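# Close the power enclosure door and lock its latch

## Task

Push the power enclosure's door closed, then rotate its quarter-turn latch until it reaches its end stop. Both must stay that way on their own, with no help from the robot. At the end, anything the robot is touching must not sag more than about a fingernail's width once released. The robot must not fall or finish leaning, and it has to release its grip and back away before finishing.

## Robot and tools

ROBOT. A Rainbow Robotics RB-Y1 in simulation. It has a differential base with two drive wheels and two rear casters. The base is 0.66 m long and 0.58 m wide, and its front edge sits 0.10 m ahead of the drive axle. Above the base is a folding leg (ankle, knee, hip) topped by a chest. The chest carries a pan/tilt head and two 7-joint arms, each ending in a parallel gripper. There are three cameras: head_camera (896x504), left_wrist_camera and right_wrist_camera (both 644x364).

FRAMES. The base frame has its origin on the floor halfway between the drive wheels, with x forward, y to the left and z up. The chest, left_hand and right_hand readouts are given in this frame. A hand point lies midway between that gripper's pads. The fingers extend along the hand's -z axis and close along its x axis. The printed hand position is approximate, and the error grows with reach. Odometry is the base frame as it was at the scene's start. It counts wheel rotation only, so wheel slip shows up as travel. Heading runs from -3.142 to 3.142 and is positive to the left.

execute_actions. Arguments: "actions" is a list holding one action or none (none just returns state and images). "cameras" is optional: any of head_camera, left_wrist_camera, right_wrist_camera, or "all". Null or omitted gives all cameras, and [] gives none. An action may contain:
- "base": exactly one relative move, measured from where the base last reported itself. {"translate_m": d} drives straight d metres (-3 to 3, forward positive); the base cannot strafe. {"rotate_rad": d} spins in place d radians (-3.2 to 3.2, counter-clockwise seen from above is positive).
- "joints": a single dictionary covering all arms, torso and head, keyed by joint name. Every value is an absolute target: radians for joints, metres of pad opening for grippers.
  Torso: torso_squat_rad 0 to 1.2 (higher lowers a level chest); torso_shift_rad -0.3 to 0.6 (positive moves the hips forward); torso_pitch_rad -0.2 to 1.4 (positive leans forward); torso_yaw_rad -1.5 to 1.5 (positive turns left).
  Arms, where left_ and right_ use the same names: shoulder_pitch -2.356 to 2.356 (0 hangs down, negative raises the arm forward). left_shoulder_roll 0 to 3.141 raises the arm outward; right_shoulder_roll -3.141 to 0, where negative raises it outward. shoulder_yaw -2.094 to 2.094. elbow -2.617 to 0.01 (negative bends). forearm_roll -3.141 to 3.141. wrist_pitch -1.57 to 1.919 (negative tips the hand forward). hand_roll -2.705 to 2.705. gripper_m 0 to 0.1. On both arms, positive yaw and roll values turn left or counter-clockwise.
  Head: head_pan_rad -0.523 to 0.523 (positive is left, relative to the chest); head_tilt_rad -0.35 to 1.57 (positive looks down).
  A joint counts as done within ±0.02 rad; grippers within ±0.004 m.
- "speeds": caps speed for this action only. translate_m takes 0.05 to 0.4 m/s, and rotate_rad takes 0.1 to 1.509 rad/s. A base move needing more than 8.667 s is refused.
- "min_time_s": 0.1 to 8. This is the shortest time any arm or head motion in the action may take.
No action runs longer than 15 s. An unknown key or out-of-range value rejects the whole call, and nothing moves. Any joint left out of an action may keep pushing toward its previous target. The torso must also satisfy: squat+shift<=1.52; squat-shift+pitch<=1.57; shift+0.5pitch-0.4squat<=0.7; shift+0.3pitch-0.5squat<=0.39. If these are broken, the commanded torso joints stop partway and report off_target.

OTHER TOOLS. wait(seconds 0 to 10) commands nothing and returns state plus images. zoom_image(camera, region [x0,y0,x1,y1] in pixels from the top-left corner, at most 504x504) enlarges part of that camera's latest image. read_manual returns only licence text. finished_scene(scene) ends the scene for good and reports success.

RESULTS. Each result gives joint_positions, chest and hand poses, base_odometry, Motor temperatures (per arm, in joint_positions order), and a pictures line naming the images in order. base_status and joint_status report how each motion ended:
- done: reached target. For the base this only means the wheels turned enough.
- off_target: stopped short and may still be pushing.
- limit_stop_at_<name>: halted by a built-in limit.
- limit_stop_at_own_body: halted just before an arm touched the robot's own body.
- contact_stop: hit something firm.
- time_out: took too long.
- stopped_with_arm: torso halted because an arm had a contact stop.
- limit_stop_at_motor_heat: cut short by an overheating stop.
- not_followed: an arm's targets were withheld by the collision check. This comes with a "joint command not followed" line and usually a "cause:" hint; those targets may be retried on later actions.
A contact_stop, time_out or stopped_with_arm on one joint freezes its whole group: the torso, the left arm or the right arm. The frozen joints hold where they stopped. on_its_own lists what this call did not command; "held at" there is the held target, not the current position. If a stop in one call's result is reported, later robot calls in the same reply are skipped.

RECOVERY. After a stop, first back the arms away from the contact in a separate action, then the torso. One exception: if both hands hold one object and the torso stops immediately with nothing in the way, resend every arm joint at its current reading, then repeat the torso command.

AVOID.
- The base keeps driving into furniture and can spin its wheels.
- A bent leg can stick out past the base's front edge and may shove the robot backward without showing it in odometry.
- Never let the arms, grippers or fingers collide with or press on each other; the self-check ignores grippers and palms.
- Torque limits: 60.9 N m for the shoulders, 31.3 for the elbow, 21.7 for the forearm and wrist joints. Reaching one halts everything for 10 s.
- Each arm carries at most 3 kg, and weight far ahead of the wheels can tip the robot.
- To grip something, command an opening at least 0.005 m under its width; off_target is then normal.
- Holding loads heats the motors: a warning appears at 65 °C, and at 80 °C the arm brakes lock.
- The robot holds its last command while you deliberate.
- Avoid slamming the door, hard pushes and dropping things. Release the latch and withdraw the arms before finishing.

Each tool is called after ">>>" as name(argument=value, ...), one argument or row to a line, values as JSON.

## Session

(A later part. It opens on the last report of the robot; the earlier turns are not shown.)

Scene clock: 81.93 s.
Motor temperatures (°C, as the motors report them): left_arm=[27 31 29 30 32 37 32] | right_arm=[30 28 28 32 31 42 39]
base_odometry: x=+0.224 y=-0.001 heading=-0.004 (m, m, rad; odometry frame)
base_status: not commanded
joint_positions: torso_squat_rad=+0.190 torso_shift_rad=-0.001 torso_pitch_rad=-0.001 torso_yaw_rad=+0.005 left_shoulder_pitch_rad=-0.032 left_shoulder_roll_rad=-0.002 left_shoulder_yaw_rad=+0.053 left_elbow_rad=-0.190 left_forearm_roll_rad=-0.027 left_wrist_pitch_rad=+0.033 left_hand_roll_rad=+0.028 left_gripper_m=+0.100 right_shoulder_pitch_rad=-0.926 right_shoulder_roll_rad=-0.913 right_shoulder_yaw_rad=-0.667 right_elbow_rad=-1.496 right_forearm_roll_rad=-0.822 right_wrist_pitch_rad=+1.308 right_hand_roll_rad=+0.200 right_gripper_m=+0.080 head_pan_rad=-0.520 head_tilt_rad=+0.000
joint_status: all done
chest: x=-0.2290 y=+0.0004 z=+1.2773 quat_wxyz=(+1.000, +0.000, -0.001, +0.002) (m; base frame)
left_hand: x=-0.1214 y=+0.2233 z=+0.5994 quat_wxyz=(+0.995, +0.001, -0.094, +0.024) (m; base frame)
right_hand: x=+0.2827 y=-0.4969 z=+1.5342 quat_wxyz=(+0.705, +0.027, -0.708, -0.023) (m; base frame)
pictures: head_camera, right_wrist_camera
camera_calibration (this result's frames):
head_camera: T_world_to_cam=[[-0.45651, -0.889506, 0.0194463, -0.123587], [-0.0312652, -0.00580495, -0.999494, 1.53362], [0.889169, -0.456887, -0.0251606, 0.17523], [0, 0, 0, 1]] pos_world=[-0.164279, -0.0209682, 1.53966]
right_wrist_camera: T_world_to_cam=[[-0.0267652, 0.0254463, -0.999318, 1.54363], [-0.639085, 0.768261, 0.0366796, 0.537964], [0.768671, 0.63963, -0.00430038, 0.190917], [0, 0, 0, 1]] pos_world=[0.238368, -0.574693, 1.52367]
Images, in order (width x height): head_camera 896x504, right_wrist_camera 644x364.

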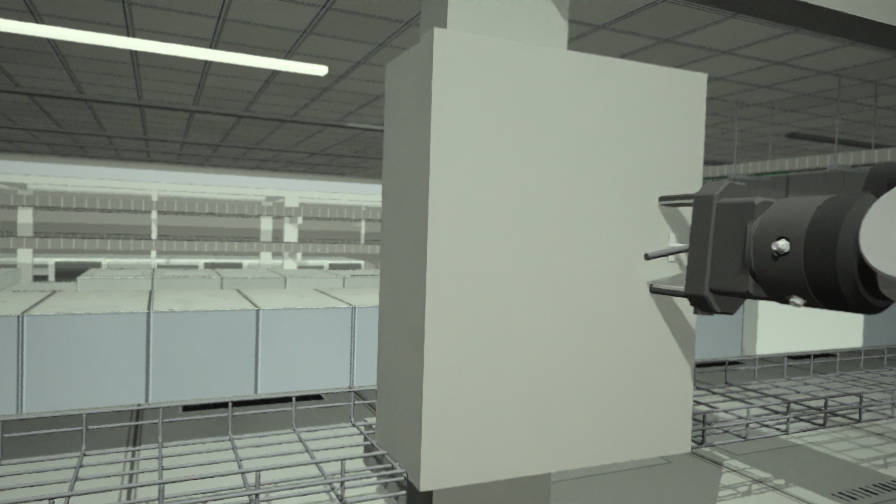

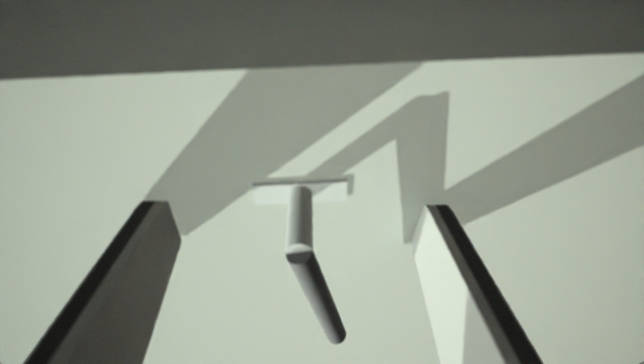

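>>> execute_actions(
  actions=[
    {"base":{"translate_m":-0.015},"joints":{"torso_yaw_rad":0.035,"torso_squat_rad":0.15}},
  ],
  cameras=[],
)

>>> execute_actions(
  actions=[
    {"joints":{"right_gripper_m":0.012}},
  ],
  cameras=["right_wrist_camera"],
)

>>> execute_actions(
  actions=[
    {"base":{"translate_m":0.016},"speeds":{"translate_m":0.05}},
  ],
  cameras=["head_camera","right_wrist_camera"],
)

Scene clock: 86.83 s.
Motor temperatures (°C, as the motors report them): left_arm=[27 31 29 30 32 37 32] | right_arm=[30 28 28 32 31 41 39]
base_odometry: x=+0.209 y=-0.001 heading=-0.003 (m, m, rad; odometry frame)
base_status: done
joint_positions: torso_squat_rad=+0.186 torso_shift_rad=-0.001 torso_pitch_rad=-0.002 torso_yaw_rad=+0.007 left_shoulder_pitch_rad=-0.032 left_shoulder_roll_rad=-0.002 left_shoulder_yaw_rad=+0.053 left_elbow_rad=-0.190 left_forearm_roll_rad=-0.027 left_wrist_pitch_rad=+0.033 left_hand_roll_rad=+0.028 left_gripper_m=+0.100 right_shoulder_pitch_rad=-0.925 right_shoulder_roll_rad=-0.911 right_shoulder_yaw_rad=-0.666 right_elbow_rad=-1.494 right_forearm_roll_rad=-0.822 right_wrist_pitch_rad=+1.308 right_hand_roll_rad=+0.200 right_gripper_m=+0.080 head_pan_rad=-0.520 head_tilt_rad=+0.000
joint_status: torso_squat_rad contact_stop (moved -0.004 of -0.040); torso_yaw_rad contact_stop (moved +0.002 of +0.030)
on_its_own: torso_squat_rad is held at +0.186, not at your +0.150, since a contact_stop; torso_yaw_rad is held at +0.007, not at your +0.035, since a contact_stop
chest: x=-0.2292 y=+0.0003 z=+1.2778 quat_wxyz=(+1.000, +0.000, -0.001, +0.003) (m; base frame)
left_hand: x=-0.1218 y=+0.2235 z=+0.5999 quat_wxyz=(+0.995, +0.001, -0.094, +0.025) (m; base frame)
right_hand: x=+0.2845 y=-0.4956 z=+1.5332 quat_wxyz=(+0.706, +0.029, -0.707, -0.023) (m; base frame)
pictures: none
No camera images: the call's "cameras" was empty. Leave "cameras" out to get every camera's image.

not run: a stop came earlier in this reply.

not run: a stop came earlier in this reply.

>>> execute_actions(
  actions=[
    {"joints":{"torso_yaw_rad":0.03,"torso_squat_rad":0.15}},
  ],
  cameras=["right_wrist_camera"],
)

>>> execute_actions(
  actions=[
    {"joints":{"right_gripper_m":0.012}},
  ],
  cameras=["right_wrist_camera"],
)

>>> execute_actions(
  actions=[
    {"base":{"translate_m":0.014},"speeds":{"translate_m":0.05}},
  ],
  cameras=["head_camera","right_wrist_camera"],
)

Scene clock: 91.07 s.
Motor temperatures (°C, as the motors report them): left_arm=[27 31 29 30 32 37 32] | right_arm=[30 28 28 32 30 40 39]
base_odometry: x=+0.209 y=-0.001 heading=-0.003 (m, m, rad; odometry frame)
base_status: not commanded
joint_positions: torso_squat_rad=+0.150 torso_shift_rad=-0.001 torso_pitch_rad=-0.002 torso_yaw_rad=+0.030 left_shoulder_pitch_rad=-0.032 left_shoulder_roll_rad=-0.002 left_shoulder_yaw_rad=+0.053 left_elbow_rad=-0.190 left_forearm_roll_rad=-0.027 left_wrist_pitch_rad=+0.033 left_hand_roll_rad=+0.028 left_gripper_m=+0.100 right_shoulder_pitch_rad=-0.925 right_shoulder_roll_rad=-0.911 right_shoulder_yaw_rad=-0.666 right_elbow_rad=-1.494 right_forearm_roll_rad=-0.822 right_wrist_pitch_rad=+1.308 right_hand_roll_rad=+0.200 right_gripper_m=+0.080 head_pan_rad=-0.520 head_tilt_rad=+0.000
joint_status: all done
chest: x=-0.2293 y=+0.0003 z=+1.2821 quat_wxyz=(+1.000, +0.000, -0.001, +0.015) (m; base frame)
left_hand: x=-0.1270 y=+0.2259 z=+0.6042 quat_wxyz=(+0.995, +0.002, -0.094, +0.037) (m; base frame)
right_hand: x=+0.2956 y=-0.4837 z=+1.5375 quat_wxyz=(+0.707, +0.037, -0.707, -0.015) (m; base frame)
pictures: right_wrist_camera
camera_calibration (this result's frames):
right_wrist_camera: T_world_to_cam=[[-0.0303739, 0.0263112, -0.999192, 1.54825], [-0.659043, 0.751051, 0.039811, 0.528651], [0.751492, 0.659719, -0.00547214, 0.189114], [0, 0, 0, 1]] pos_world=[0.253312, -0.562543, 1.52699]
Images, in order (width x height): right_wrist_camera 644x364.

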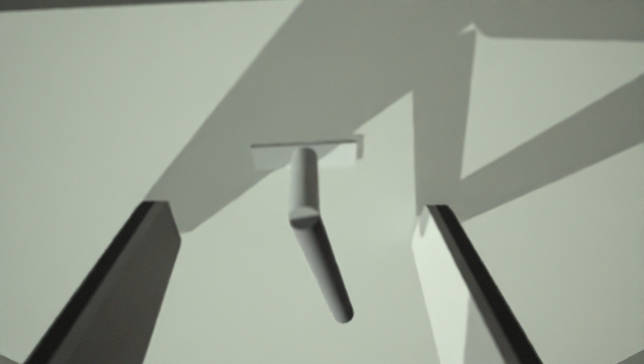

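Scene clock: 92.23 s.
Motor temperatures (°C, as the motors report them): left_arm=[27 31 29 30 32 37 32] | right_arm=[30 28 28 32 30 40 39]
base_odometry: x=+0.209 y=-0.001 heading=-0.003 (m, m, rad; odometry frame)
base_status: not commanded
joint_positions: torso_squat_rad=+0.150 torso_shift_rad=-0.001 torso_pitch_rad=-0.001 torso_yaw_rad=+0.030 left_shoulder_pitch_rad=-0.032 left_shoulder_roll_rad=-0.002 left_shoulder_yaw_rad=+0.053 left_elbow_rad=-0.190 left_forearm_roll_rad=-0.027 left_wrist_pitch_rad=+0.033 left_hand_roll_rad=+0.028 left_gripper_m=+0.100 right_shoulder_pitch_rad=-0.921 right_shoulder_roll_rad=-0.908 right_shoulder_yaw_rad=-0.665 right_elbow_rad=-1.492 right_forearm_roll_rad=-0.822 right_wrist_pitch_rad=+1.310 right_hand_roll_rad=+0.200 right_gripper_m=+0.014 head_pan_rad=-0.520 head_tilt_rad=+0.000
joint_status: all done
chest: x=-0.2289 y=+0.0001 z=+1.2821 quat_wxyz=(+1.000, +0.000, -0.001, +0.015) (m; base frame)
left_hand: x=-0.1271 y=+0.2260 z=+0.6043 quat_wxyz=(+0.995, +0.002, -0.094, +0.037) (m; base frame)
right_hand: x=+0.2980 y=-0.4837 z=+1.5328 quat_wxyz=(+0.710, +0.038, -0.703, -0.015) (m; base frame)
pictures: right_wrist_camera
camera_calibration (this result's frames):
right_wrist_camera: T_world_to_cam=[[-0.0403217, 0.0286936, -0.998775, 1.54707], [-0.659902, 0.749806, 0.048182, 0.517232], [0.750269, 0.661036, -0.0112985, 0.197239], [0, 0, 0, 1]] pos_world=[0.25572, -0.562596, 1.52249]
Images, in order (width x height): right_wrist_camera 644x364.

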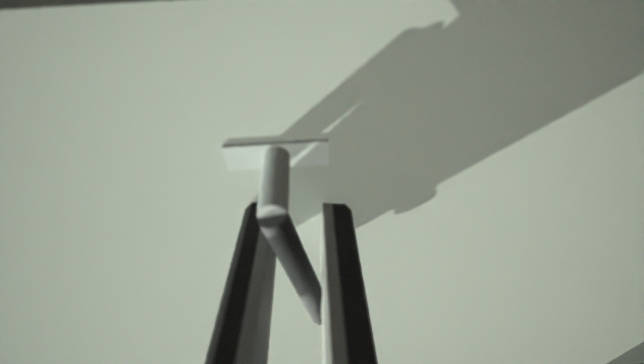

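Scene clock: 102.57 s.
Motor temperatures (°C, as the motors report them): left_arm=[27 31 29 30 32 37 32] | right_arm=[31 28 28 32 30 49 39]
TORQUE FAULT: right_wrist_pitch_rad reached its load limit. The robot stopped for 10 seconds, dropped its targets and accepts commands again. The stop added 9.3 s to the call and to motion_time.
base_odometry: x=+0.222 y=-0.001 heading=-0.005 (m, m, rad; odometry frame)
base_status: done
joint_positions: torso_squat_rad=+0.150 torso_shift_rad=-0.003 torso_pitch_rad=-0.005 torso_yaw_rad=+0.029 left_shoulder_pitch_rad=-0.032 left_shoulder_roll_rad=-0.002 left_shoulder_yaw_rad=+0.053 left_elbow_rad=-0.190 left_forearm_roll_rad=-0.027 left_wrist_pitch_rad=+0.033 left_hand_roll_rad=+0.028 left_gripper_m=+0.100 right_shoulder_pitch_rad=-0.916 right_shoulder_roll_rad=-0.909 right_shoulder_yaw_rad=-0.666 right_elbow_rad=-1.495 right_forearm_roll_rad=-0.823 right_wrist_pitch_rad=+1.318 right_hand_roll_rad=+0.200 right_gripper_m=+0.014 head_pan_rad=-0.520 head_tilt_rad=+0.000
joint_status: not commanded
chest: x=-0.2314 y=+0.0002 z=+1.2820 quat_wxyz=(+1.000, +0.000, -0.002, +0.014) (m; base frame)
left_hand: x=-0.1268 y=+0.2260 z=+0.6046 quat_wxyz=(+0.995, +0.002, -0.096, +0.036) (m; base frame)
right_hand: x=+0.2936 y=-0.4842 z=+1.5313 quat_wxyz=(+0.712, +0.037, -0.701, -0.015) (m; base frame)
pictures: head_camera, right_wrist_camera
camera_calibration (this result's frames):
head_camera: T_world_to_cam=[[-0.434771, -0.900371, 0.017495, -0.117439], [-0.0276929, -0.00605066, -0.999598, 1.53921], [0.900115, -0.435081, -0.0223033, 0.176281], [0, 0, 0, 1]] pos_world=[-0.167107, -0.0197285, 1.54458]
right_wrist_camera: T_world_to_cam=[[-0.0466894, 0.0270073, -0.998544, 1.54617], [-0.659404, 0.750049, 0.0511184, 0.510313], [0.750337, 0.660831, -0.0172106, 0.209801], [0, 0, 0, 1]] pos_world=[0.251271, -0.56316, 1.52144]
Images, in order (width x height): head_camera 896x504, right_wrist_camera 644x364.

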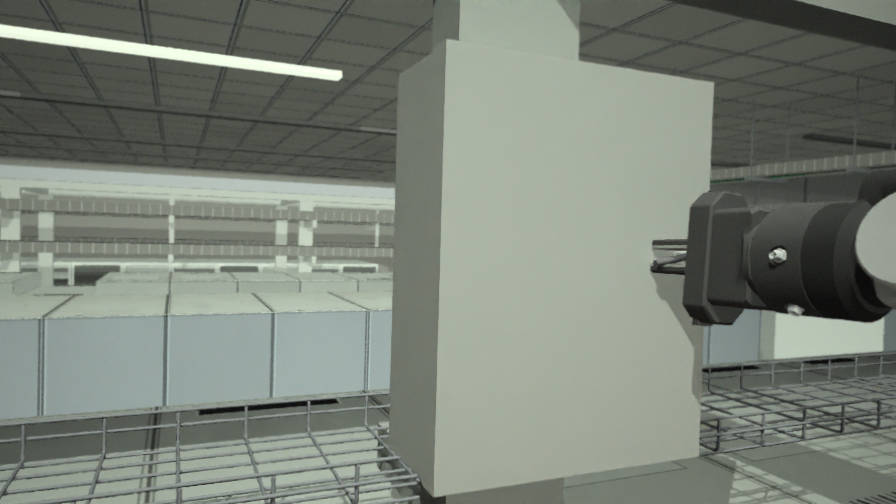

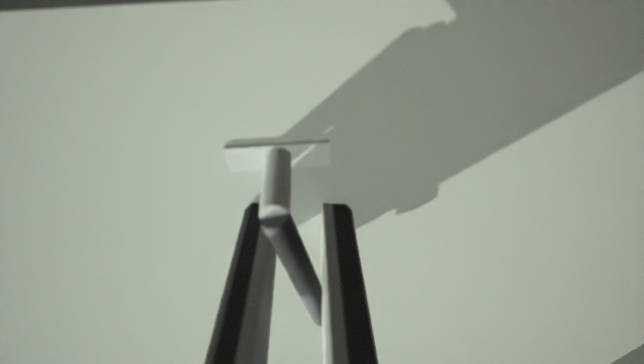

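>>> execute_actions(
  actions=[
    {"base":{"translate_m":-0.03},"joints":{"right_gripper_m":0.06}},
  ],
  cameras=[],
)

>>> execute_actions(
  actions=[
    {"joints":{"torso_yaw_rad":0.07,"torso_squat_rad":0.27,"torso_pitch_rad":0,"torso_shift_rad":0,"right_shoulder_pitch_rad":-0.925,"right_shoulder_roll_rad":-0.911,"right_shoulder_yaw_rad":-0.666,"right_elbow_rad":-1.494,"right_forearm_roll_rad":-0.822,"right_wrist_pitch_rad":1.308,"right_hand_roll_rad":0.55}},
  ],
  cameras=["head_camera","right_wrist_camera"],
)

Scene clock: 109.60 s.
Motor temperatures (°C, as the motors report them): left_arm=[27 31 29 30 32 37 32] | right_arm=[31 29 28 32 30 51 39]
base_odometry: x=+0.192 y=+0.000 heading=-0.004 (m, m, rad; odometry frame)
base_status: done
joint_positions: torso_squat_rad=+0.150 torso_shift_rad=-0.001 torso_pitch_rad=-0.002 torso_yaw_rad=+0.030 left_shoulder_pitch_rad=-0.032 left_shoulder_roll_rad=-0.002 left_shoulder_yaw_rad=+0.053 left_elbow_rad=-0.190 left_forearm_roll_rad=-0.027 left_wrist_pitch_rad=+0.033 left_hand_roll_rad=+0.028 left_gripper_m=+0.100 right_shoulder_pitch_rad=-0.919 right_shoulder_roll_rad=-0.909 right_shoulder_yaw_rad=-0.666 right_elbow_rad=-1.493 right_forearm_roll_rad=-0.822 right_wrist_pitch_rad=+1.314 right_hand_roll_rad=+0.200 right_gripper_m=+0.060 head_pan_rad=-0.520 head_tilt_rad=+0.000
joint_status: all done
chest: x=-0.2292 y=+0.0002 z=+1.2821 quat_wxyz=(+1.000, +0.000, -0.001, +0.015) (m; base frame)
left_hand: x=-0.1270 y=+0.2260 z=+0.6042 quat_wxyz=(+0.995, +0.002, -0.094, +0.037) (m; base frame)
right_hand: x=+0.2971 y=-0.4836 z=+1.5318 quat_wxyz=(+0.711, +0.038, -0.702, -0.015) (m; base frame)
pictures: none
No camera images: the call's "cameras" was empty. Leave "cameras" out to get every camera's image.

Scene clock: 110.77 s.
Motor temperatures (°C, as the motors report them): left_arm=[27 31 29 30 32 37 32] | right_arm=[31 29 28 32 30 51 39]
base_odometry: x=+0.192 y=+0.000 heading=-0.004 (m, m, rad; odometry frame)
base_status: not commanded
joint_positions: torso_squat_rad=+0.270 torso_shift_rad=+0.000 torso_pitch_rad=+0.000 torso_yaw_rad=+0.070 left_shoulder_pitch_rad=-0.032 left_shoulder_roll_rad=-0.002 left_shoulder_yaw_rad=+0.053 left_elbow_rad=-0.190 left_forearm_roll_rad=-0.027 left_wrist_pitch_rad=+0.033 left_hand_roll_rad=+0.028 left_gripper_m=+0.100 right_shoulder_pitch_rad=-0.925 right_shoulder_roll_rad=-0.911 right_shoulder_yaw_rad=-0.666 right_elbow_rad=-1.494 right_forearm_roll_rad=-0.822 right_wrist_pitch_rad=+1.308 right_hand_roll_rad=+0.550 right_gripper_m=+0.060 head_pan_rad=-0.520 head_tilt_rad=+0.000
joint_status: all done
chest: x=-0.2281 y=+0.0002 z=+1.2646 quat_wxyz=(+0.999, +0.000, +0.000, +0.035) (m; base frame)
left_hand: x=-0.1361 y=+0.2298 z=+0.5866 quat_wxyz=(+0.994, +0.004, -0.093, +0.057) (m; base frame)
right_hand: x=+0.3165 y=-0.4623 z=+1.5185 quat_wxyz=(+0.697, -0.072, -0.703, +0.122) (m; base frame)
pictures: head_camera, right_wrist_camera
camera_calibration (this result's frames):
head_camera: T_world_to_cam=[[-0.397403, -0.917432, 0.0197282, -0.11001], [-0.0321297, -0.00757444, -0.999455, 1.52068], [0.917082, -0.39782, -0.0264667, 0.181998], [0, 0, 0, 1]] pos_world=[-0.161766, -0.0170058, 1.52683]
right_wrist_camera: T_world_to_cam=[[-0.00981511, -0.317975, -0.948048, 1.28594], [-0.686739, 0.691287, -0.224748, 0.91004], [0.726838, 0.648856, -0.225151, 0.495554], [0, 0, 0, 1]] pos_world=[0.277394, -0.541744, 1.53524]
Images, in order (width x height): head_camera 896x504, right_wrist_camera 644x364.

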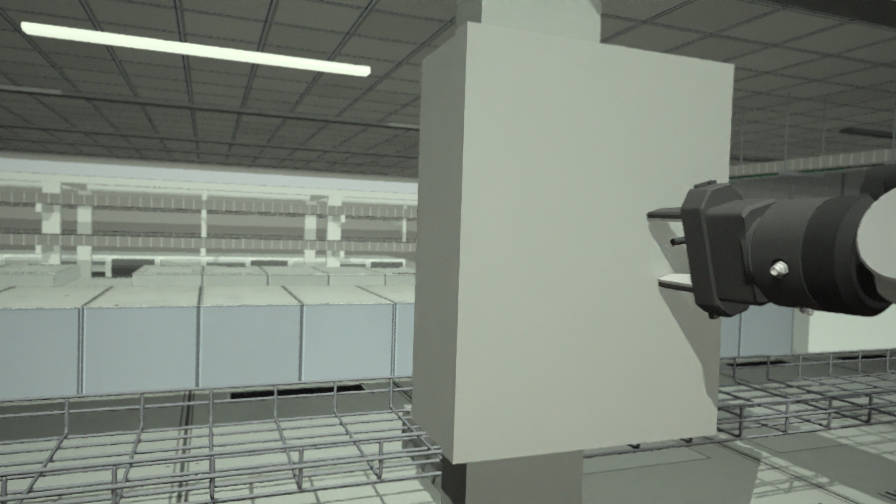

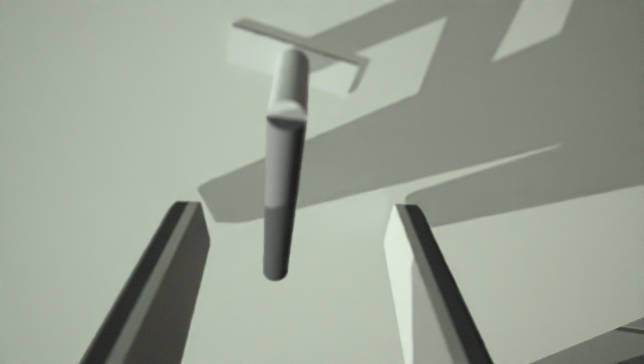

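>>> execute_actions(
  actions=[
    {"base":{"translate_m":0.008}},
  ],
  cameras=[],
)

>>> execute_actions(
  actions=[
    {"joints":{"right_gripper_m":0.018}},
  ],
  cameras=["right_wrist_camera"],
)

Scene clock: 116.67 s.
Motor temperatures (°C, as the motors report them): left_arm=[27 31 29 30 32 37 32] | right_arm=[31 29 28 32 30 48 39]
base_odometry: x=+0.200 y=-0.001 heading=-0.006 (m, m, rad; odometry frame)
base_status: done
joint_positions: torso_squat_rad=+0.270 torso_shift_rad=-0.001 torso_pitch_rad=-0.002 torso_yaw_rad=+0.069 left_shoulder_pitch_rad=-0.032 left_shoulder_roll_rad=-0.002 left_shoulder_yaw_rad=+0.053 left_elbow_rad=-0.190 left_forearm_roll_rad=-0.027 left_wrist_pitch_rad=+0.033 left_hand_roll_rad=+0.028 left_gripper_m=+0.100 right_shoulder_pitch_rad=-0.925 right_shoulder_roll_rad=-0.912 right_shoulder_yaw_rad=-0.667 right_elbow_rad=-1.495 right_forearm_roll_rad=-0.822 right_wrist_pitch_rad=+1.309 right_hand_roll_rad=+0.550 right_gripper_m=+0.060 head_pan_rad=-0.520 head_tilt_rad=+0.000
joint_status: not commanded
chest: x=-0.2291 y=+0.0003 z=+1.2645 quat_wxyz=(+0.999, +0.000, -0.001, +0.035) (m; base frame)
left_hand: x=-0.1359 y=+0.2298 z=+0.5867 quat_wxyz=(+0.994, +0.004, -0.094, +0.056) (m; base frame)
right_hand: x=+0.3144 y=-0.4628 z=+1.5197 quat_wxyz=(+0.696, -0.073, -0.703, +0.122) (m; base frame)
pictures: none
No camera images: the call's "cameras" was empty. Leave "cameras" out to get every camera's image.

Scene clock: 117.57 s.
Motor temperatures (°C, as the motors report them): left_arm=[27 31 29 30 32 37 32] | right_arm=[31 29 28 32 30 48 39]
base_odometry: x=+0.200 y=-0.001 heading=-0.006 (m, m, rad; odometry frame)
base_status: not commanded
joint_positions: torso_squat_rad=+0.270 torso_shift_rad=-0.001 torso_pitch_rad=-0.002 torso_yaw_rad=+0.069 left_shoulder_pitch_rad=-0.032 left_shoulder_roll_rad=-0.002 left_shoulder_yaw_rad=+0.053 left_elbow_rad=-0.190 left_forearm_roll_rad=-0.027 left_wrist_pitch_rad=+0.033 left_hand_roll_rad=+0.028 left_gripper_m=+0.100 right_shoulder_pitch_rad=-0.924 right_shoulder_roll_rad=-0.912 right_shoulder_yaw_rad=-0.667 right_elbow_rad=-1.495 right_forearm_roll_rad=-0.822 right_wrist_pitch_rad=+1.309 right_hand_roll_rad=+0.550 right_gripper_m=+0.019 head_pan_rad=-0.520 head_tilt_rad=+0.000
joint_status: all done
chest: x=-0.2291 y=+0.0002 z=+1.2645 quat_wxyz=(+0.999, +0.000, -0.001, +0.035) (m; base frame)
left_hand: x=-0.1359 y=+0.2298 z=+0.5867 quat_wxyz=(+0.994, +0.004, -0.094, +0.056) (m; base frame)
right_hand: x=+0.3144 y=-0.4632 z=+1.5195 quat_wxyz=(+0.697, -0.074, -0.703, +0.122) (m; base frame)
pictures: right_wrist_camera
camera_calibration (this result's frames):
right_wrist_camera: T_world_to_cam=[[-0.00880285, -0.318706, -0.947813, 1.28563], [-0.685063, 0.692392, -0.226457, 0.912005], [0.728431, 0.647318, -0.224428, 0.495555], [0, 0, 0, 1]] pos_world=[0.275121, -0.542508, 1.53628]
Images, in order (width x height): right_wrist_camera 644x364.

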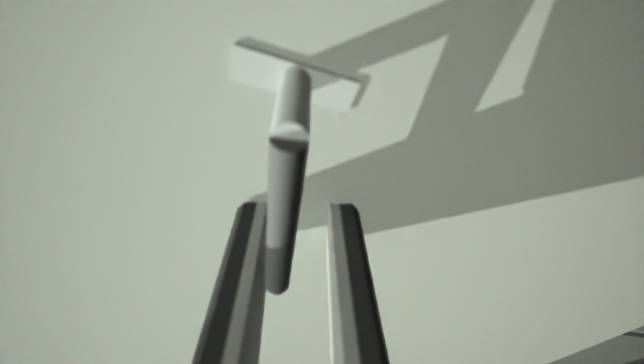

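Test by lowering ~1 cm.

>>> execute_actions(
  actions=[
    {"joints":{"torso_squat_rad":0.315,"right_hand_roll_rad":0.75},"min_time_s":1},
  ],
  cameras=["right_wrist_camera"],
)

Scene clock: 121.20 s.
Motor temperatures (°C, as the motors report them): left_arm=[27 31 29 30 32 37 32] | right_arm=[31 29 28 32 30 47 39]
base_odometry: x=+0.200 y=-0.001 heading=-0.006 (m, m, rad; odometry frame)
base_status: not commanded
joint_positions: torso_squat_rad=+0.315 torso_shift_rad=-0.001 torso_pitch_rad=-0.002 torso_yaw_rad=+0.070 left_shoulder_pitch_rad=-0.032 left_shoulder_roll_rad=-0.002 left_shoulder_yaw_rad=+0.053 left_elbow_rad=-0.190 left_forearm_roll_rad=-0.027 left_wrist_pitch_rad=+0.033 left_hand_roll_rad=+0.028 left_gripper_m=+0.100 right_shoulder_pitch_rad=-0.929 right_shoulder_roll_rad=-0.915 right_shoulder_yaw_rad=-0.669 right_elbow_rad=-1.496 right_forearm_roll_rad=-0.822 right_wrist_pitch_rad=+1.306 right_hand_roll_rad=+0.750 right_gripper_m=+0.020 head_pan_rad=-0.520 head_tilt_rad=+0.000
joint_status: all done
chest: x=-0.2289 y=+0.0003 z=+1.2555 quat_wxyz=(+0.999, +0.000, -0.001, +0.035) (m; base frame)
left_hand: x=-0.1357 y=+0.2297 z=+0.5776 quat_wxyz=(+0.994, +0.004, -0.094, +0.056) (m; base frame)
right_hand: x=+0.3129 y=-0.4636 z=+1.5151 quat_wxyz=(+0.677, -0.145, -0.696, +0.190) (m; base frame)
pictures: right_wrist_camera
camera_calibration (this result's frames):
right_wrist_camera: T_world_to_cam=[[0.011788, -0.501191, -0.865257, 1.06513], [-0.67568, 0.633878, -0.376372, 1.10737], [0.737101, 0.589073, -0.331172, 0.627953], [0, 0, 0, 1]] pos_world=[0.272806, -0.538013, 1.54635]
Images, in order (width x height): right_wrist_camera 644x364.

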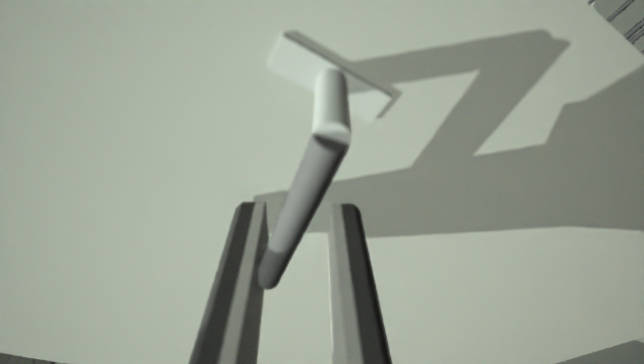

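>>> execute_actions(
  actions=[
    {"base":{"translate_m":0.003},"joints":{"torso_squat_rad":0.35,"torso_yaw_rad":0.06},"min_time_s":1},
  ],
  cameras=["head_camera","right_wrist_camera"],
)

action 0: "min_time_s" has no arm or head joint beside it: it slows only arm and head motions. Command such a joint too, or leave it out

>>> execute_actions(
  actions=[
    {"base":{"translate_m":0.003},"joints":{"torso_squat_rad":0.35,"torso_yaw_rad":0.06}},
  ],
  cameras=["head_camera","right_wrist_camera"],
)

Scene clock: 127.57 s.
Motor temperatures (°C, as the motors report them): left_arm=[27 31 29 30 32 37 32] | right_arm=[31 29 28 32 30 47 39]
base_odometry: x=+0.203 y=-0.001 heading=-0.007 (m, m, rad; odometry frame)
base_status: done
joint_positions: torso_squat_rad=+0.350 torso_shift_rad=-0.001 torso_pitch_rad=-0.002 torso_yaw_rad=+0.060 left_shoulder_pitch_rad=-0.032 left_shoulder_roll_rad=-0.002 left_shoulder_yaw_rad=+0.053 left_elbow_rad=-0.190 left_forearm_roll_rad=-0.027 left_wrist_pitch_rad=+0.033 left_hand_roll_rad=+0.028 left_gripper_m=+0.100 right_shoulder_pitch_rad=-0.931 right_shoulder_roll_rad=-0.915 right_shoulder_yaw_rad=-0.668 right_elbow_rad=-1.498 right_forearm_roll_rad=-0.823 right_wrist_pitch_rad=+1.305 right_hand_roll_rad=+0.750 right_gripper_m=+0.020 head_pan_rad=-0.520 head_tilt_rad=+0.000
joint_status: all done
chest: x=-0.2289 y=+0.0008 z=+1.2475 quat_wxyz=(+1.000, -0.001, -0.001, +0.030) (m; base frame)
left_hand: x=-0.1336 y=+0.2287 z=+0.5694 quat_wxyz=(+0.994, +0.003, -0.094, +0.052) (m; base frame)
right_hand: x=+0.3081 y=-0.4668 z=+1.5095 quat_wxyz=(+0.676, -0.149, -0.696, +0.188) (m; base frame)
pictures: head_camera, right_wrist_camera
camera_calibration (this result's frames):
head_camera: T_world_to_cam=[[-0.406304, -0.913516, 0.0201365, -0.112028], [-0.0305733, -0.00843366, -0.999497, 1.50396], [0.913226, -0.406715, -0.0245025, 0.179251], [0, 0, 0, 1]] pos_world=[-0.163233, -0.0167512, 1.50985]
right_wrist_camera: T_world_to_cam=[[0.0119918, -0.503005, -0.864201, 1.05626], [-0.669273, 0.638086, -0.380683, 1.11052], [0.742919, 0.582951, -0.328996, 0.623616], [0, 0, 0, 1]] pos_world=[0.267278, -0.54084, 1.54074]
Images, in order (width x height): head_camera 896x504, right_wrist_camera 644x364.

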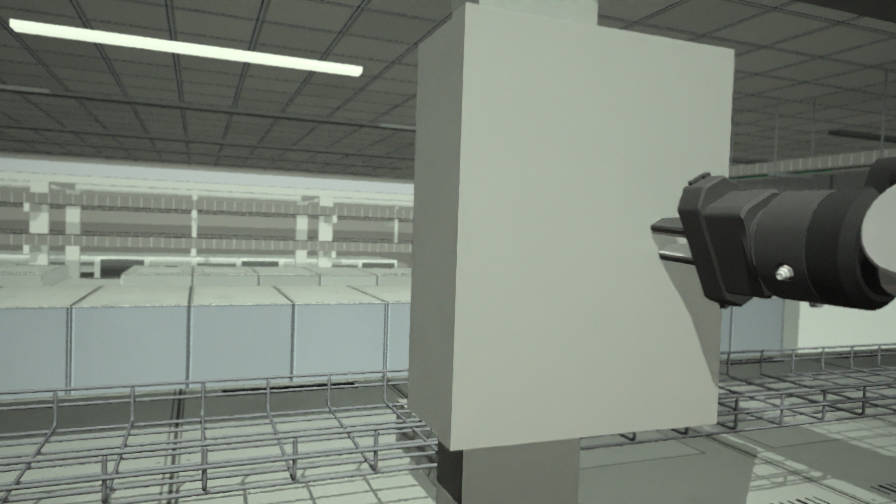

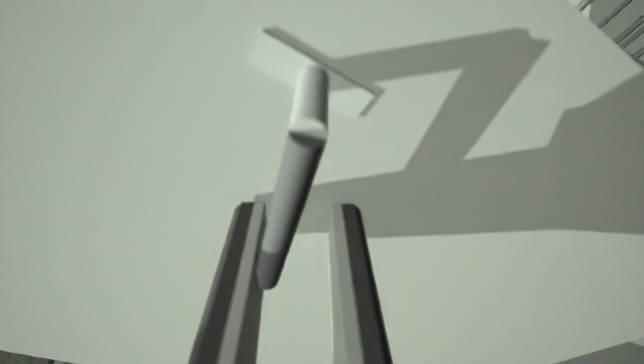

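>>> execute_actions(
  actions=[
    {"base":{"translate_m":0.008},"joints":{"torso_squat_rad":0.39,"torso_yaw_rad":0.04,"right_hand_roll_rad":1.0}},
  ],
  cameras=["right_wrist_camera"],
)

>>> execute_actions(
  actions=[
    {"base":{"translate_m":0.01},"joints":{"torso_squat_rad":0.41,"torso_yaw_rad":0.015,"right_hand_roll_rad":1.3}},
  ],
  cameras=["right_wrist_camera"],
)

Scene clock: 132.60 s.
Motor temperatures (°C, as the motors report them): left_arm=[27 31 29 30 32 37 32] | right_arm=[30 28 28 32 30 47 39]
base_odometry: x=+0.211 y=-0.001 heading=-0.008 (m, m, rad; odometry frame)
base_status: done
joint_positions: torso_squat_rad=+0.390 torso_shift_rad=+0.000 torso_pitch_rad=-0.001 torso_yaw_rad=+0.041 left_shoulder_pitch_rad=-0.032 left_shoulder_roll_rad=-0.002 left_shoulder_yaw_rad=+0.053 left_elbow_rad=-0.190 left_forearm_roll_rad=-0.027 left_wrist_pitch_rad=+0.033 left_hand_roll_rad=+0.028 left_gripper_m=+0.100 right_shoulder_pitch_rad=-0.932 right_shoulder_roll_rad=-0.913 right_shoulder_yaw_rad=-0.666 right_elbow_rad=-1.498 right_forearm_roll_rad=-0.824 right_wrist_pitch_rad=+1.305 right_hand_roll_rad=+1.000 right_gripper_m=+0.020 head_pan_rad=-0.520 head_tilt_rad=+0.000
joint_status: all done
chest: x=-0.2286 y=+0.0012 z=+1.2373 quat_wxyz=(+1.000, -0.001, -0.001, +0.020) (m; base frame)
left_hand: x=-0.1291 y=+0.2268 z=+0.5591 quat_wxyz=(+0.995, +0.002, -0.094, +0.042) (m; base frame)
right_hand: x=+0.3001 y=-0.4752 z=+1.4987 quat_wxyz=(+0.650, -0.240, -0.670, +0.266) (m; base frame)
pictures: right_wrist_camera
camera_calibration (this result's frames):
right_wrist_camera: T_world_to_cam=[[0.00879479, -0.701538, -0.712578, 0.722163], [-0.652654, 0.535867, -0.53562, 1.28503], [0.757605, 0.469778, -0.453149, 0.758736], [0, 0, 0, 1]] pos_world=[0.257506, -0.538418, 1.5467]
Images, in order (width x height): right_wrist_camera 644x364.

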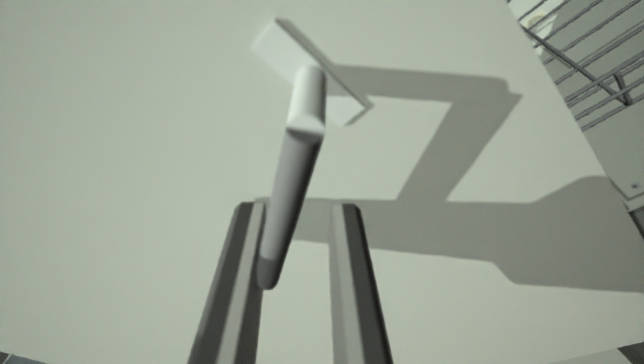

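Scene clock: 133.37 s.
Motor temperatures (°C, as the motors report them): left_arm=[27 31 29 30 32 37 32] | right_arm=[30 28 28 32 30 47 39]
base_odometry: x=+0.220 y=-0.001 heading=-0.010 (m, m, rad; odometry frame)
base_status: done
joint_positions: torso_squat_rad=+0.394 torso_shift_rad=-0.002 torso_pitch_rad=-0.004 torso_yaw_rad=+0.037 left_shoulder_pitch_rad=-0.032 left_shoulder_roll_rad=-0.002 left_shoulder_yaw_rad=+0.053 left_elbow_rad=-0.190 left_forearm_roll_rad=-0.027 left_wrist_pitch_rad=+0.033 left_hand_roll_rad=+0.028 left_gripper_m=+0.100 right_shoulder_pitch_rad=-0.931 right_shoulder_roll_rad=-0.913 right_shoulder_yaw_rad=-0.667 right_elbow_rad=-1.498 right_forearm_roll_rad=-0.824 right_wrist_pitch_rad=+1.306 right_hand_roll_rad=+1.300 right_gripper_m=+0.020 head_pan_rad=-0.520 head_tilt_rad=+0.000
joint_status: torso_yaw_rad contact_stop (moved -0.004 of -0.026); the others done
on_its_own: torso_yaw_rad is held at +0.037, not at your +0.015, since a contact_stop
chest: x=-0.2304 y=+0.0012 z=+1.2362 quat_wxyz=(+1.000, -0.001, -0.002, +0.018) (m; base frame)
left_hand: x=-0.1279 y=+0.2264 z=+0.5582 quat_wxyz=(+0.995, +0.002, -0.095, +0.040) (m; base frame)
right_hand: x=+0.2955 y=-0.4776 z=+1.4985 quat_wxyz=(+0.604, -0.339, -0.626, +0.358) (m; base frame)
pictures: right_wrist_camera
camera_calibration (this result's frames):
right_wrist_camera: T_world_to_cam=[[0.0102596, -0.88078, -0.473414, 0.275985], [-0.640386, 0.357825, -0.679608, 1.41035], [0.767985, 0.31014, -0.560368, 0.844671], [0, 0, 0, 1]] pos_world=[0.251642, -0.523543, 1.56247]
Images, in order (width x height): right_wrist_camera 644x364.

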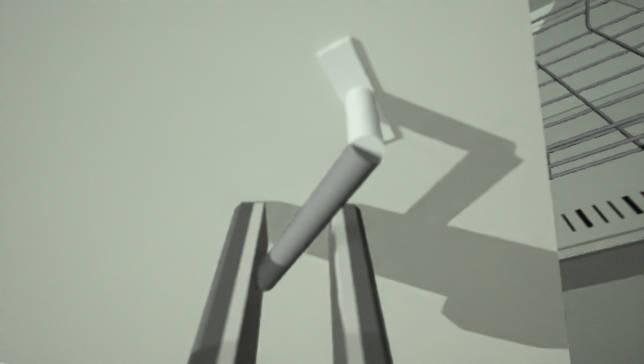

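Back off, then resend the torso alone (yaw retreats the hand).

>>> execute_actions(
  actions=[
    {"base":{"translate_m":-0.009},"joints":{"right_hand_roll_rad":1.15}},
  ],
  cameras=[],
)

>>> execute_actions(
  actions=[
    {"joints":{"torso_squat_rad":0.41,"torso_yaw_rad":0.015,"torso_pitch_rad":0,"torso_shift_rad":0,"right_hand_roll_rad":1.3}},
  ],
  cameras=["right_wrist_camera"],
)

>>> execute_actions(
  actions=[
    {"base":{"translate_m":0.01}},
  ],
  cameras=[],
)

>>> execute_actions(
  actions=[
    {"joints":{"torso_squat_rad":0.42,"torso_yaw_rad":-0.01,"right_hand_roll_rad":1.6}},
  ],
  cameras=["right_wrist_camera"],
)

Scene clock: 138.77 s.
Motor temperatures (°C, as the motors report them): left_arm=[27 31 29 30 32 37 32] | right_arm=[30 28 28 32 31 45 39]
base_odometry: x=+0.212 y=-0.001 heading=-0.008 (m, m, rad; odometry frame)
base_status: done
joint_positions: torso_squat_rad=+0.394 torso_shift_rad=-0.001 torso_pitch_rad=-0.003 torso_yaw_rad=+0.037 left_shoulder_pitch_rad=-0.032 left_shoulder_roll_rad=-0.002 left_shoulder_yaw_rad=+0.053 left_elbow_rad=-0.190 left_forearm_roll_rad=-0.027 left_wrist_pitch_rad=+0.033 left_hand_roll_rad=+0.028 left_gripper_m=+0.100 right_shoulder_pitch_rad=-0.931 right_shoulder_roll_rad=-0.912 right_shoulder_yaw_rad=-0.666 right_elbow_rad=-1.497 right_forearm_roll_rad=-0.823 right_wrist_pitch_rad=+1.306 right_hand_roll_rad=+1.150 right_gripper_m=+0.020 head_pan_rad=-0.520 head_tilt_rad=+0.000
joint_status: all done
on_its_own: torso_yaw_rad is held at +0.037, not at your +0.015, since a contact_stop
chest: x=-0.2294 y=+0.0012 z=+1.2363 quat_wxyz=(+1.000, -0.001, -0.001, +0.019) (m; base frame)
left_hand: x=-0.1282 y=+0.2264 z=+0.5581 quat_wxyz=(+0.995, +0.002, -0.095, +0.040) (m; base frame)
right_hand: x=+0.2978 y=-0.4770 z=+1.4972 quat_wxyz=(+0.630, -0.290, -0.649, +0.313) (m; base frame)
pictures: none
No camera images: the call's "cameras" was empty. Leave "cameras" out to get every camera's image.

Scene clock: 139.60 s.
Motor temperatures (°C, as the motors report them): left_arm=[27 31 29 30 32 37 32] | right_arm=[30 28 28 32 31 45 39]
base_odometry: x=+0.212 y=-0.001 heading=-0.008 (m, m, rad; odometry frame)
base_status: not commanded
joint_positions: torso_squat_rad=+0.398 torso_shift_rad=+0.000 torso_pitch_rad=-0.002 torso_yaw_rad=+0.034 left_shoulder_pitch_rad=-0.032 left_shoulder_roll_rad=-0.002 left_shoulder_yaw_rad=+0.053 left_elbow_rad=-0.190 left_forearm_roll_rad=-0.027 left_wrist_pitch_rad=+0.033 left_hand_roll_rad=+0.028 left_gripper_m=+0.100 right_shoulder_pitch_rad=-0.931 right_shoulder_roll_rad=-0.912 right_shoulder_yaw_rad=-0.666 right_elbow_rad=-1.497 right_forearm_roll_rad=-0.823 right_wrist_pitch_rad=+1.306 right_hand_roll_rad=+1.300 right_gripper_m=+0.020 head_pan_rad=-0.520 head_tilt_rad=+0.000
joint_status: torso_squat_rad contact_stop (moved +0.004 of +0.016); torso_shift_rad contact_stop (moved +0.001 of +0.001); torso_pitch_rad contact_stop (moved +0.001 of +0.003); torso_yaw_rad contact_stop (moved -0.004 of -0.022); the others done
chest: x=-0.2287 y=+0.0012 z=+1.2353 quat_wxyz=(+1.000, -0.001, -0.001, +0.017) (m; base frame)
left_hand: x=-0.1272 y=+0.2261 z=+0.5571 quat_wxyz=(+0.995, +0.002, -0.094, +0.039) (m; base frame)
right_hand: x=+0.2971 y=-0.4789 z=+1.4957 quat_wxyz=(+0.605, -0.339, -0.625, +0.358) (m; base frame)
pictures: right_wrist_camera
camera_calibration (this result's frames):
right_wrist_camera: T_world_to_cam=[[0.00687528, -0.880279, -0.474407, 0.276282], [-0.641839, 0.359912, -0.677131, 1.40767], [0.766808, 0.309148, -0.562523, 0.845354], [0, 0, 0, 1]] pos_world=[0.253374, -0.524771, 1.55978]
Images, in order (width x height): right_wrist_camera 644x364.

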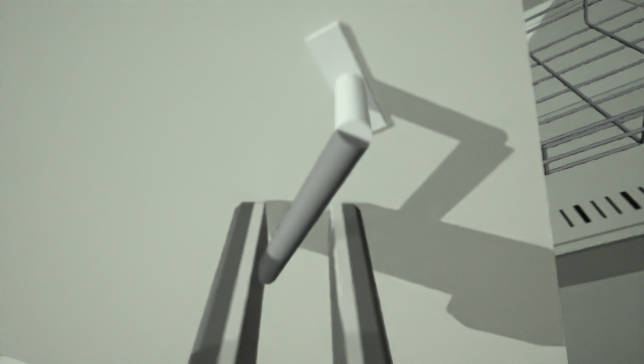

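not run: a stop came earlier in this reply.

not run: a stop came earlier in this reply.

>>> execute_actions(
  actions=[
    {"joints":{"right_gripper_m":0.07,"right_shoulder_pitch_rad":-0.925,"right_elbow_rad":-1.494}},
  ],
  cameras=[],
)

>>> execute_actions(
  actions=[
    {"base":{"translate_m":0.008},"joints":{"torso_squat_rad":0.40,"torso_yaw_rad":0.005}},
  ],
  cameras=["right_wrist_camera"],
)

>>> execute_actions(
  actions=[
    {"joints":{"right_gripper_m":0.014}},
  ],
  cameras=["right_wrist_camera"],
)

>>> execute_actions(
  actions=[
    {"joints":{"right_gripper_m":0.07,"right_hand_roll_rad":1.75}},
  ],
  cameras=["right_wrist_camera"],
)

Scene clock: 146.00 s.
Motor temperatures (°C, as the motors report them): left_arm=[27 31 29 30 32 37 32] | right_arm=[30 28 28 32 31 45 39]
base_odometry: x=+0.211 y=-0.001 heading=-0.009 (m, m, rad; odometry frame)
base_status: not commanded
joint_positions: torso_squat_rad=+0.398 torso_shift_rad=+0.000 torso_pitch_rad=-0.002 torso_yaw_rad=+0.033 left_shoulder_pitch_rad=-0.032 left_shoulder_roll_rad=-0.002 left_shoulder_yaw_rad=+0.053 left_elbow_rad=-0.190 left_forearm_roll_rad=-0.027 left_wrist_pitch_rad=+0.033 left_hand_roll_rad=+0.028 left_gripper_m=+0.100 right_shoulder_pitch_rad=-0.925 right_shoulder_roll_rad=-0.911 right_shoulder_yaw_rad=-0.666 right_elbow_rad=-1.494 right_forearm_roll_rad=-0.822 right_wrist_pitch_rad=+1.308 right_hand_roll_rad=+1.300 right_gripper_m=+0.070 head_pan_rad=-0.520 head_tilt_rad=+0.000
joint_status: all done
chest: x=-0.2288 y=+0.0003 z=+1.2353 quat_wxyz=(+1.000, +0.000, -0.001, +0.016) (m; base frame)
left_hand: x=-0.1271 y=+0.2262 z=+0.5574 quat_wxyz=(+0.995, +0.002, -0.094, +0.038) (m; base frame)
right_hand: x=+0.2978 y=-0.4818 z=+1.4908 quat_wxyz=(+0.609, -0.337, -0.622, +0.358) (m; base frame)
pictures: none
No camera images: the call's "cameras" was empty. Leave "cameras" out to get every camera's image.

Scene clock: 147.23 s.
Motor temperatures (°C, as the motors report them): left_arm=[27 31 29 30 32 37 32] | right_arm=[30 28 28 32 31 45 39]
base_odometry: x=+0.220 y=-0.001 heading=-0.009 (m, m, rad; odometry frame)
base_status: done
joint_positions: torso_squat_rad=+0.400 torso_shift_rad=+0.000 torso_pitch_rad=-0.002 torso_yaw_rad=+0.005 left_shoulder_pitch_rad=-0.032 left_shoulder_roll_rad=-0.002 left_shoulder_yaw_rad=+0.053 left_elbow_rad=-0.190 left_forearm_roll_rad=-0.027 left_wrist_pitch_rad=+0.033 left_hand_roll_rad=+0.028 left_gripper_m=+0.100 right_shoulder_pitch_rad=-0.925 right_shoulder_roll_rad=-0.911 right_shoulder_yaw_rad=-0.666 right_elbow_rad=-1.494 right_forearm_roll_rad=-0.822 right_wrist_pitch_rad=+1.308 right_hand_roll_rad=+1.300 right_gripper_m=+0.070 head_pan_rad=-0.520 head_tilt_rad=+0.000
joint_status: all done
chest: x=-0.2288 y=+0.0003 z=+1.2347 quat_wxyz=(+1.000, +0.000, -0.001, +0.003) (m; base frame)
left_hand: x=-0.1208 y=+0.2233 z=+0.5569 quat_wxyz=(+0.995, +0.001, -0.094, +0.024) (m; base frame)
right_hand: x=+0.2841 y=-0.4964 z=+1.4899 quat_wxyz=(+0.615, -0.346, -0.617, +0.349) (m; base frame)
pictures: right_wrist_camera
camera_calibration (this result's frames):
right_wrist_camera: T_world_to_cam=[[-0.0247406, -0.878254, -0.477554, 0.272877], [-0.637458, 0.381844, -0.669211, 1.39953], [0.770088, 0.287864, -0.569297, 0.856047], [0, 0, 0, 1]] pos_world=[0.23966, -0.541171, 1.55424]
Images, in order (width x height): right_wrist_camera 644x364.

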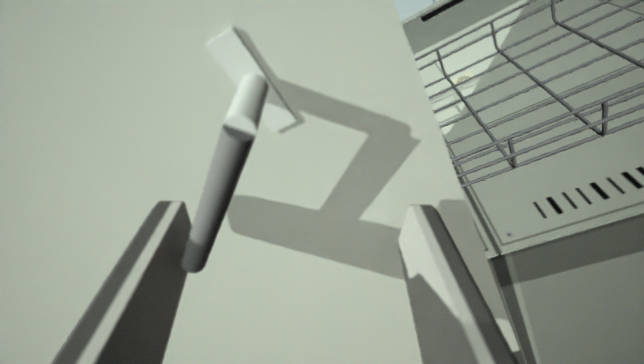

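Scene clock: 148.27 s.
Motor temperatures (°C, as the motors report them): left_arm=[27 31 29 30 32 37 32] | right_arm=[30 28 28 32 31 44 39]
base_odometry: x=+0.220 y=-0.001 heading=-0.009 (m, m, rad; odometry frame)
base_status: not commanded
joint_positions: torso_squat_rad=+0.400 torso_shift_rad=+0.000 torso_pitch_rad=-0.002 torso_yaw_rad=+0.006 left_shoulder_pitch_rad=-0.032 left_shoulder_roll_rad=-0.002 left_shoulder_yaw_rad=+0.053 left_elbow_rad=-0.190 left_forearm_roll_rad=-0.027 left_wrist_pitch_rad=+0.033 left_hand_roll_rad=+0.028 left_gripper_m=+0.100 right_shoulder_pitch_rad=-0.929 right_shoulder_roll_rad=-0.907 right_shoulder_yaw_rad=-0.663 right_elbow_rad=-1.497 right_forearm_roll_rad=-0.825 right_wrist_pitch_rad=+1.308 right_hand_roll_rad=+1.300 right_gripper_m=+0.017 head_pan_rad=-0.520 head_tilt_rad=+0.000
joint_status: all done
chest: x=-0.2288 y=+0.0017 z=+1.2347 quat_wxyz=(+1.000, -0.001, -0.001, +0.003) (m; base frame)
left_hand: x=-0.1210 y=+0.2233 z=+0.5564 quat_wxyz=(+0.995, +0.000, -0.094, +0.025) (m; base frame)
right_hand: x=+0.2854 y=-0.4901 z=+1.4924 quat_wxyz=(+0.611, -0.344, -0.619, +0.353) (m; base frame)
pictures: right_wrist_camera
camera_calibration (this result's frames):
right_wrist_camera: T_world_to_cam=[[-0.0149461, -0.880099, -0.474556, 0.271466], [-0.63863, 0.373592, -0.672741, 1.40115], [0.769368, 0.293011, -0.567642, 0.854958], [0, 0, 0, 1]] pos_world=[0.241095, -0.535054, 1.55674]
Images, in order (width x height): right_wrist_camera 644x364.

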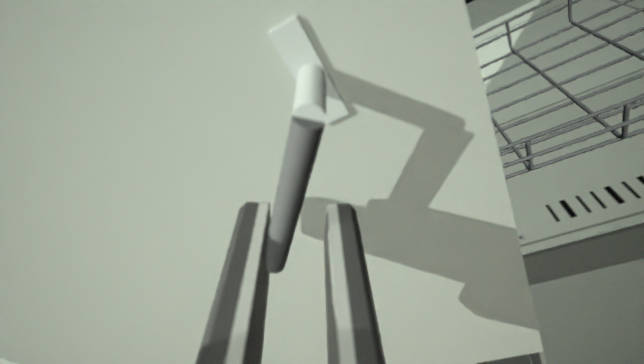

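Scene clock: 149.30 s.
Motor temperatures (°C, as the motors report them): left_arm=[27 31 29 30 32 37 32] | right_arm=[30 29 28 32 31 44 39]
base_odometry: x=+0.220 y=-0.001 heading=-0.009 (m, m, rad; odometry frame)
base_status: not commanded
joint_positions: torso_squat_rad=+0.400 torso_shift_rad=+0.000 torso_pitch_rad=-0.002 torso_yaw_rad=+0.005 left_shoulder_pitch_rad=-0.032 left_shoulder_roll_rad=-0.002 left_shoulder_yaw_rad=+0.053 left_elbow_rad=-0.190 left_forearm_roll_rad=-0.027 left_wrist_pitch_rad=+0.033 left_hand_roll_rad=+0.028 left_gripper_m=+0.100 right_shoulder_pitch_rad=-0.925 right_shoulder_roll_rad=-0.911 right_shoulder_yaw_rad=-0.666 right_elbow_rad=-1.494 right_forearm_roll_rad=-0.822 right_wrist_pitch_rad=+1.308 right_hand_roll_rad=+1.750 right_gripper_m=+0.070 head_pan_rad=-0.520 head_tilt_rad=+0.000
joint_status: all done
chest: x=-0.2289 y=+0.0003 z=+1.2347 quat_wxyz=(+1.000, +0.000, -0.001, +0.003) (m; base frame)
left_hand: x=-0.1208 y=+0.2233 z=+0.5568 quat_wxyz=(+0.995, +0.001, -0.094, +0.024) (m; base frame)
right_hand: x=+0.2843 y=-0.4960 z=+1.4899 quat_wxyz=(+0.521, -0.474, -0.525, +0.478) (m; base frame)
pictures: right_wrist_camera
camera_calibration (this result's frames):
right_wrist_camera: T_world_to_cam=[[-0.0237281, -0.99856, -0.0481097, -0.426632], [-0.635247, 0.0522189, -0.770542, 1.38632], [0.771945, 0.012278, -0.635571, 0.817356], [0, 0, 0, 1]] pos_world=[0.239577, -0.508446, 1.56718]
Images, in order (width x height): right_wrist_camera 644x364.

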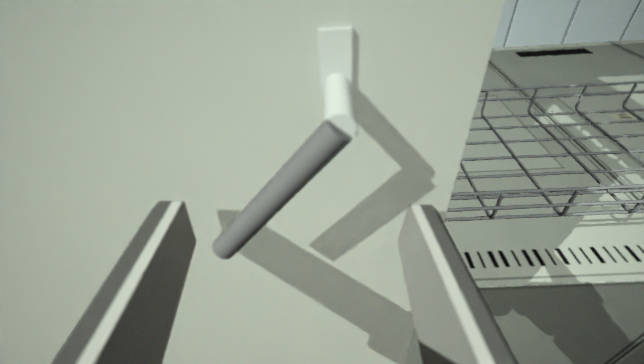

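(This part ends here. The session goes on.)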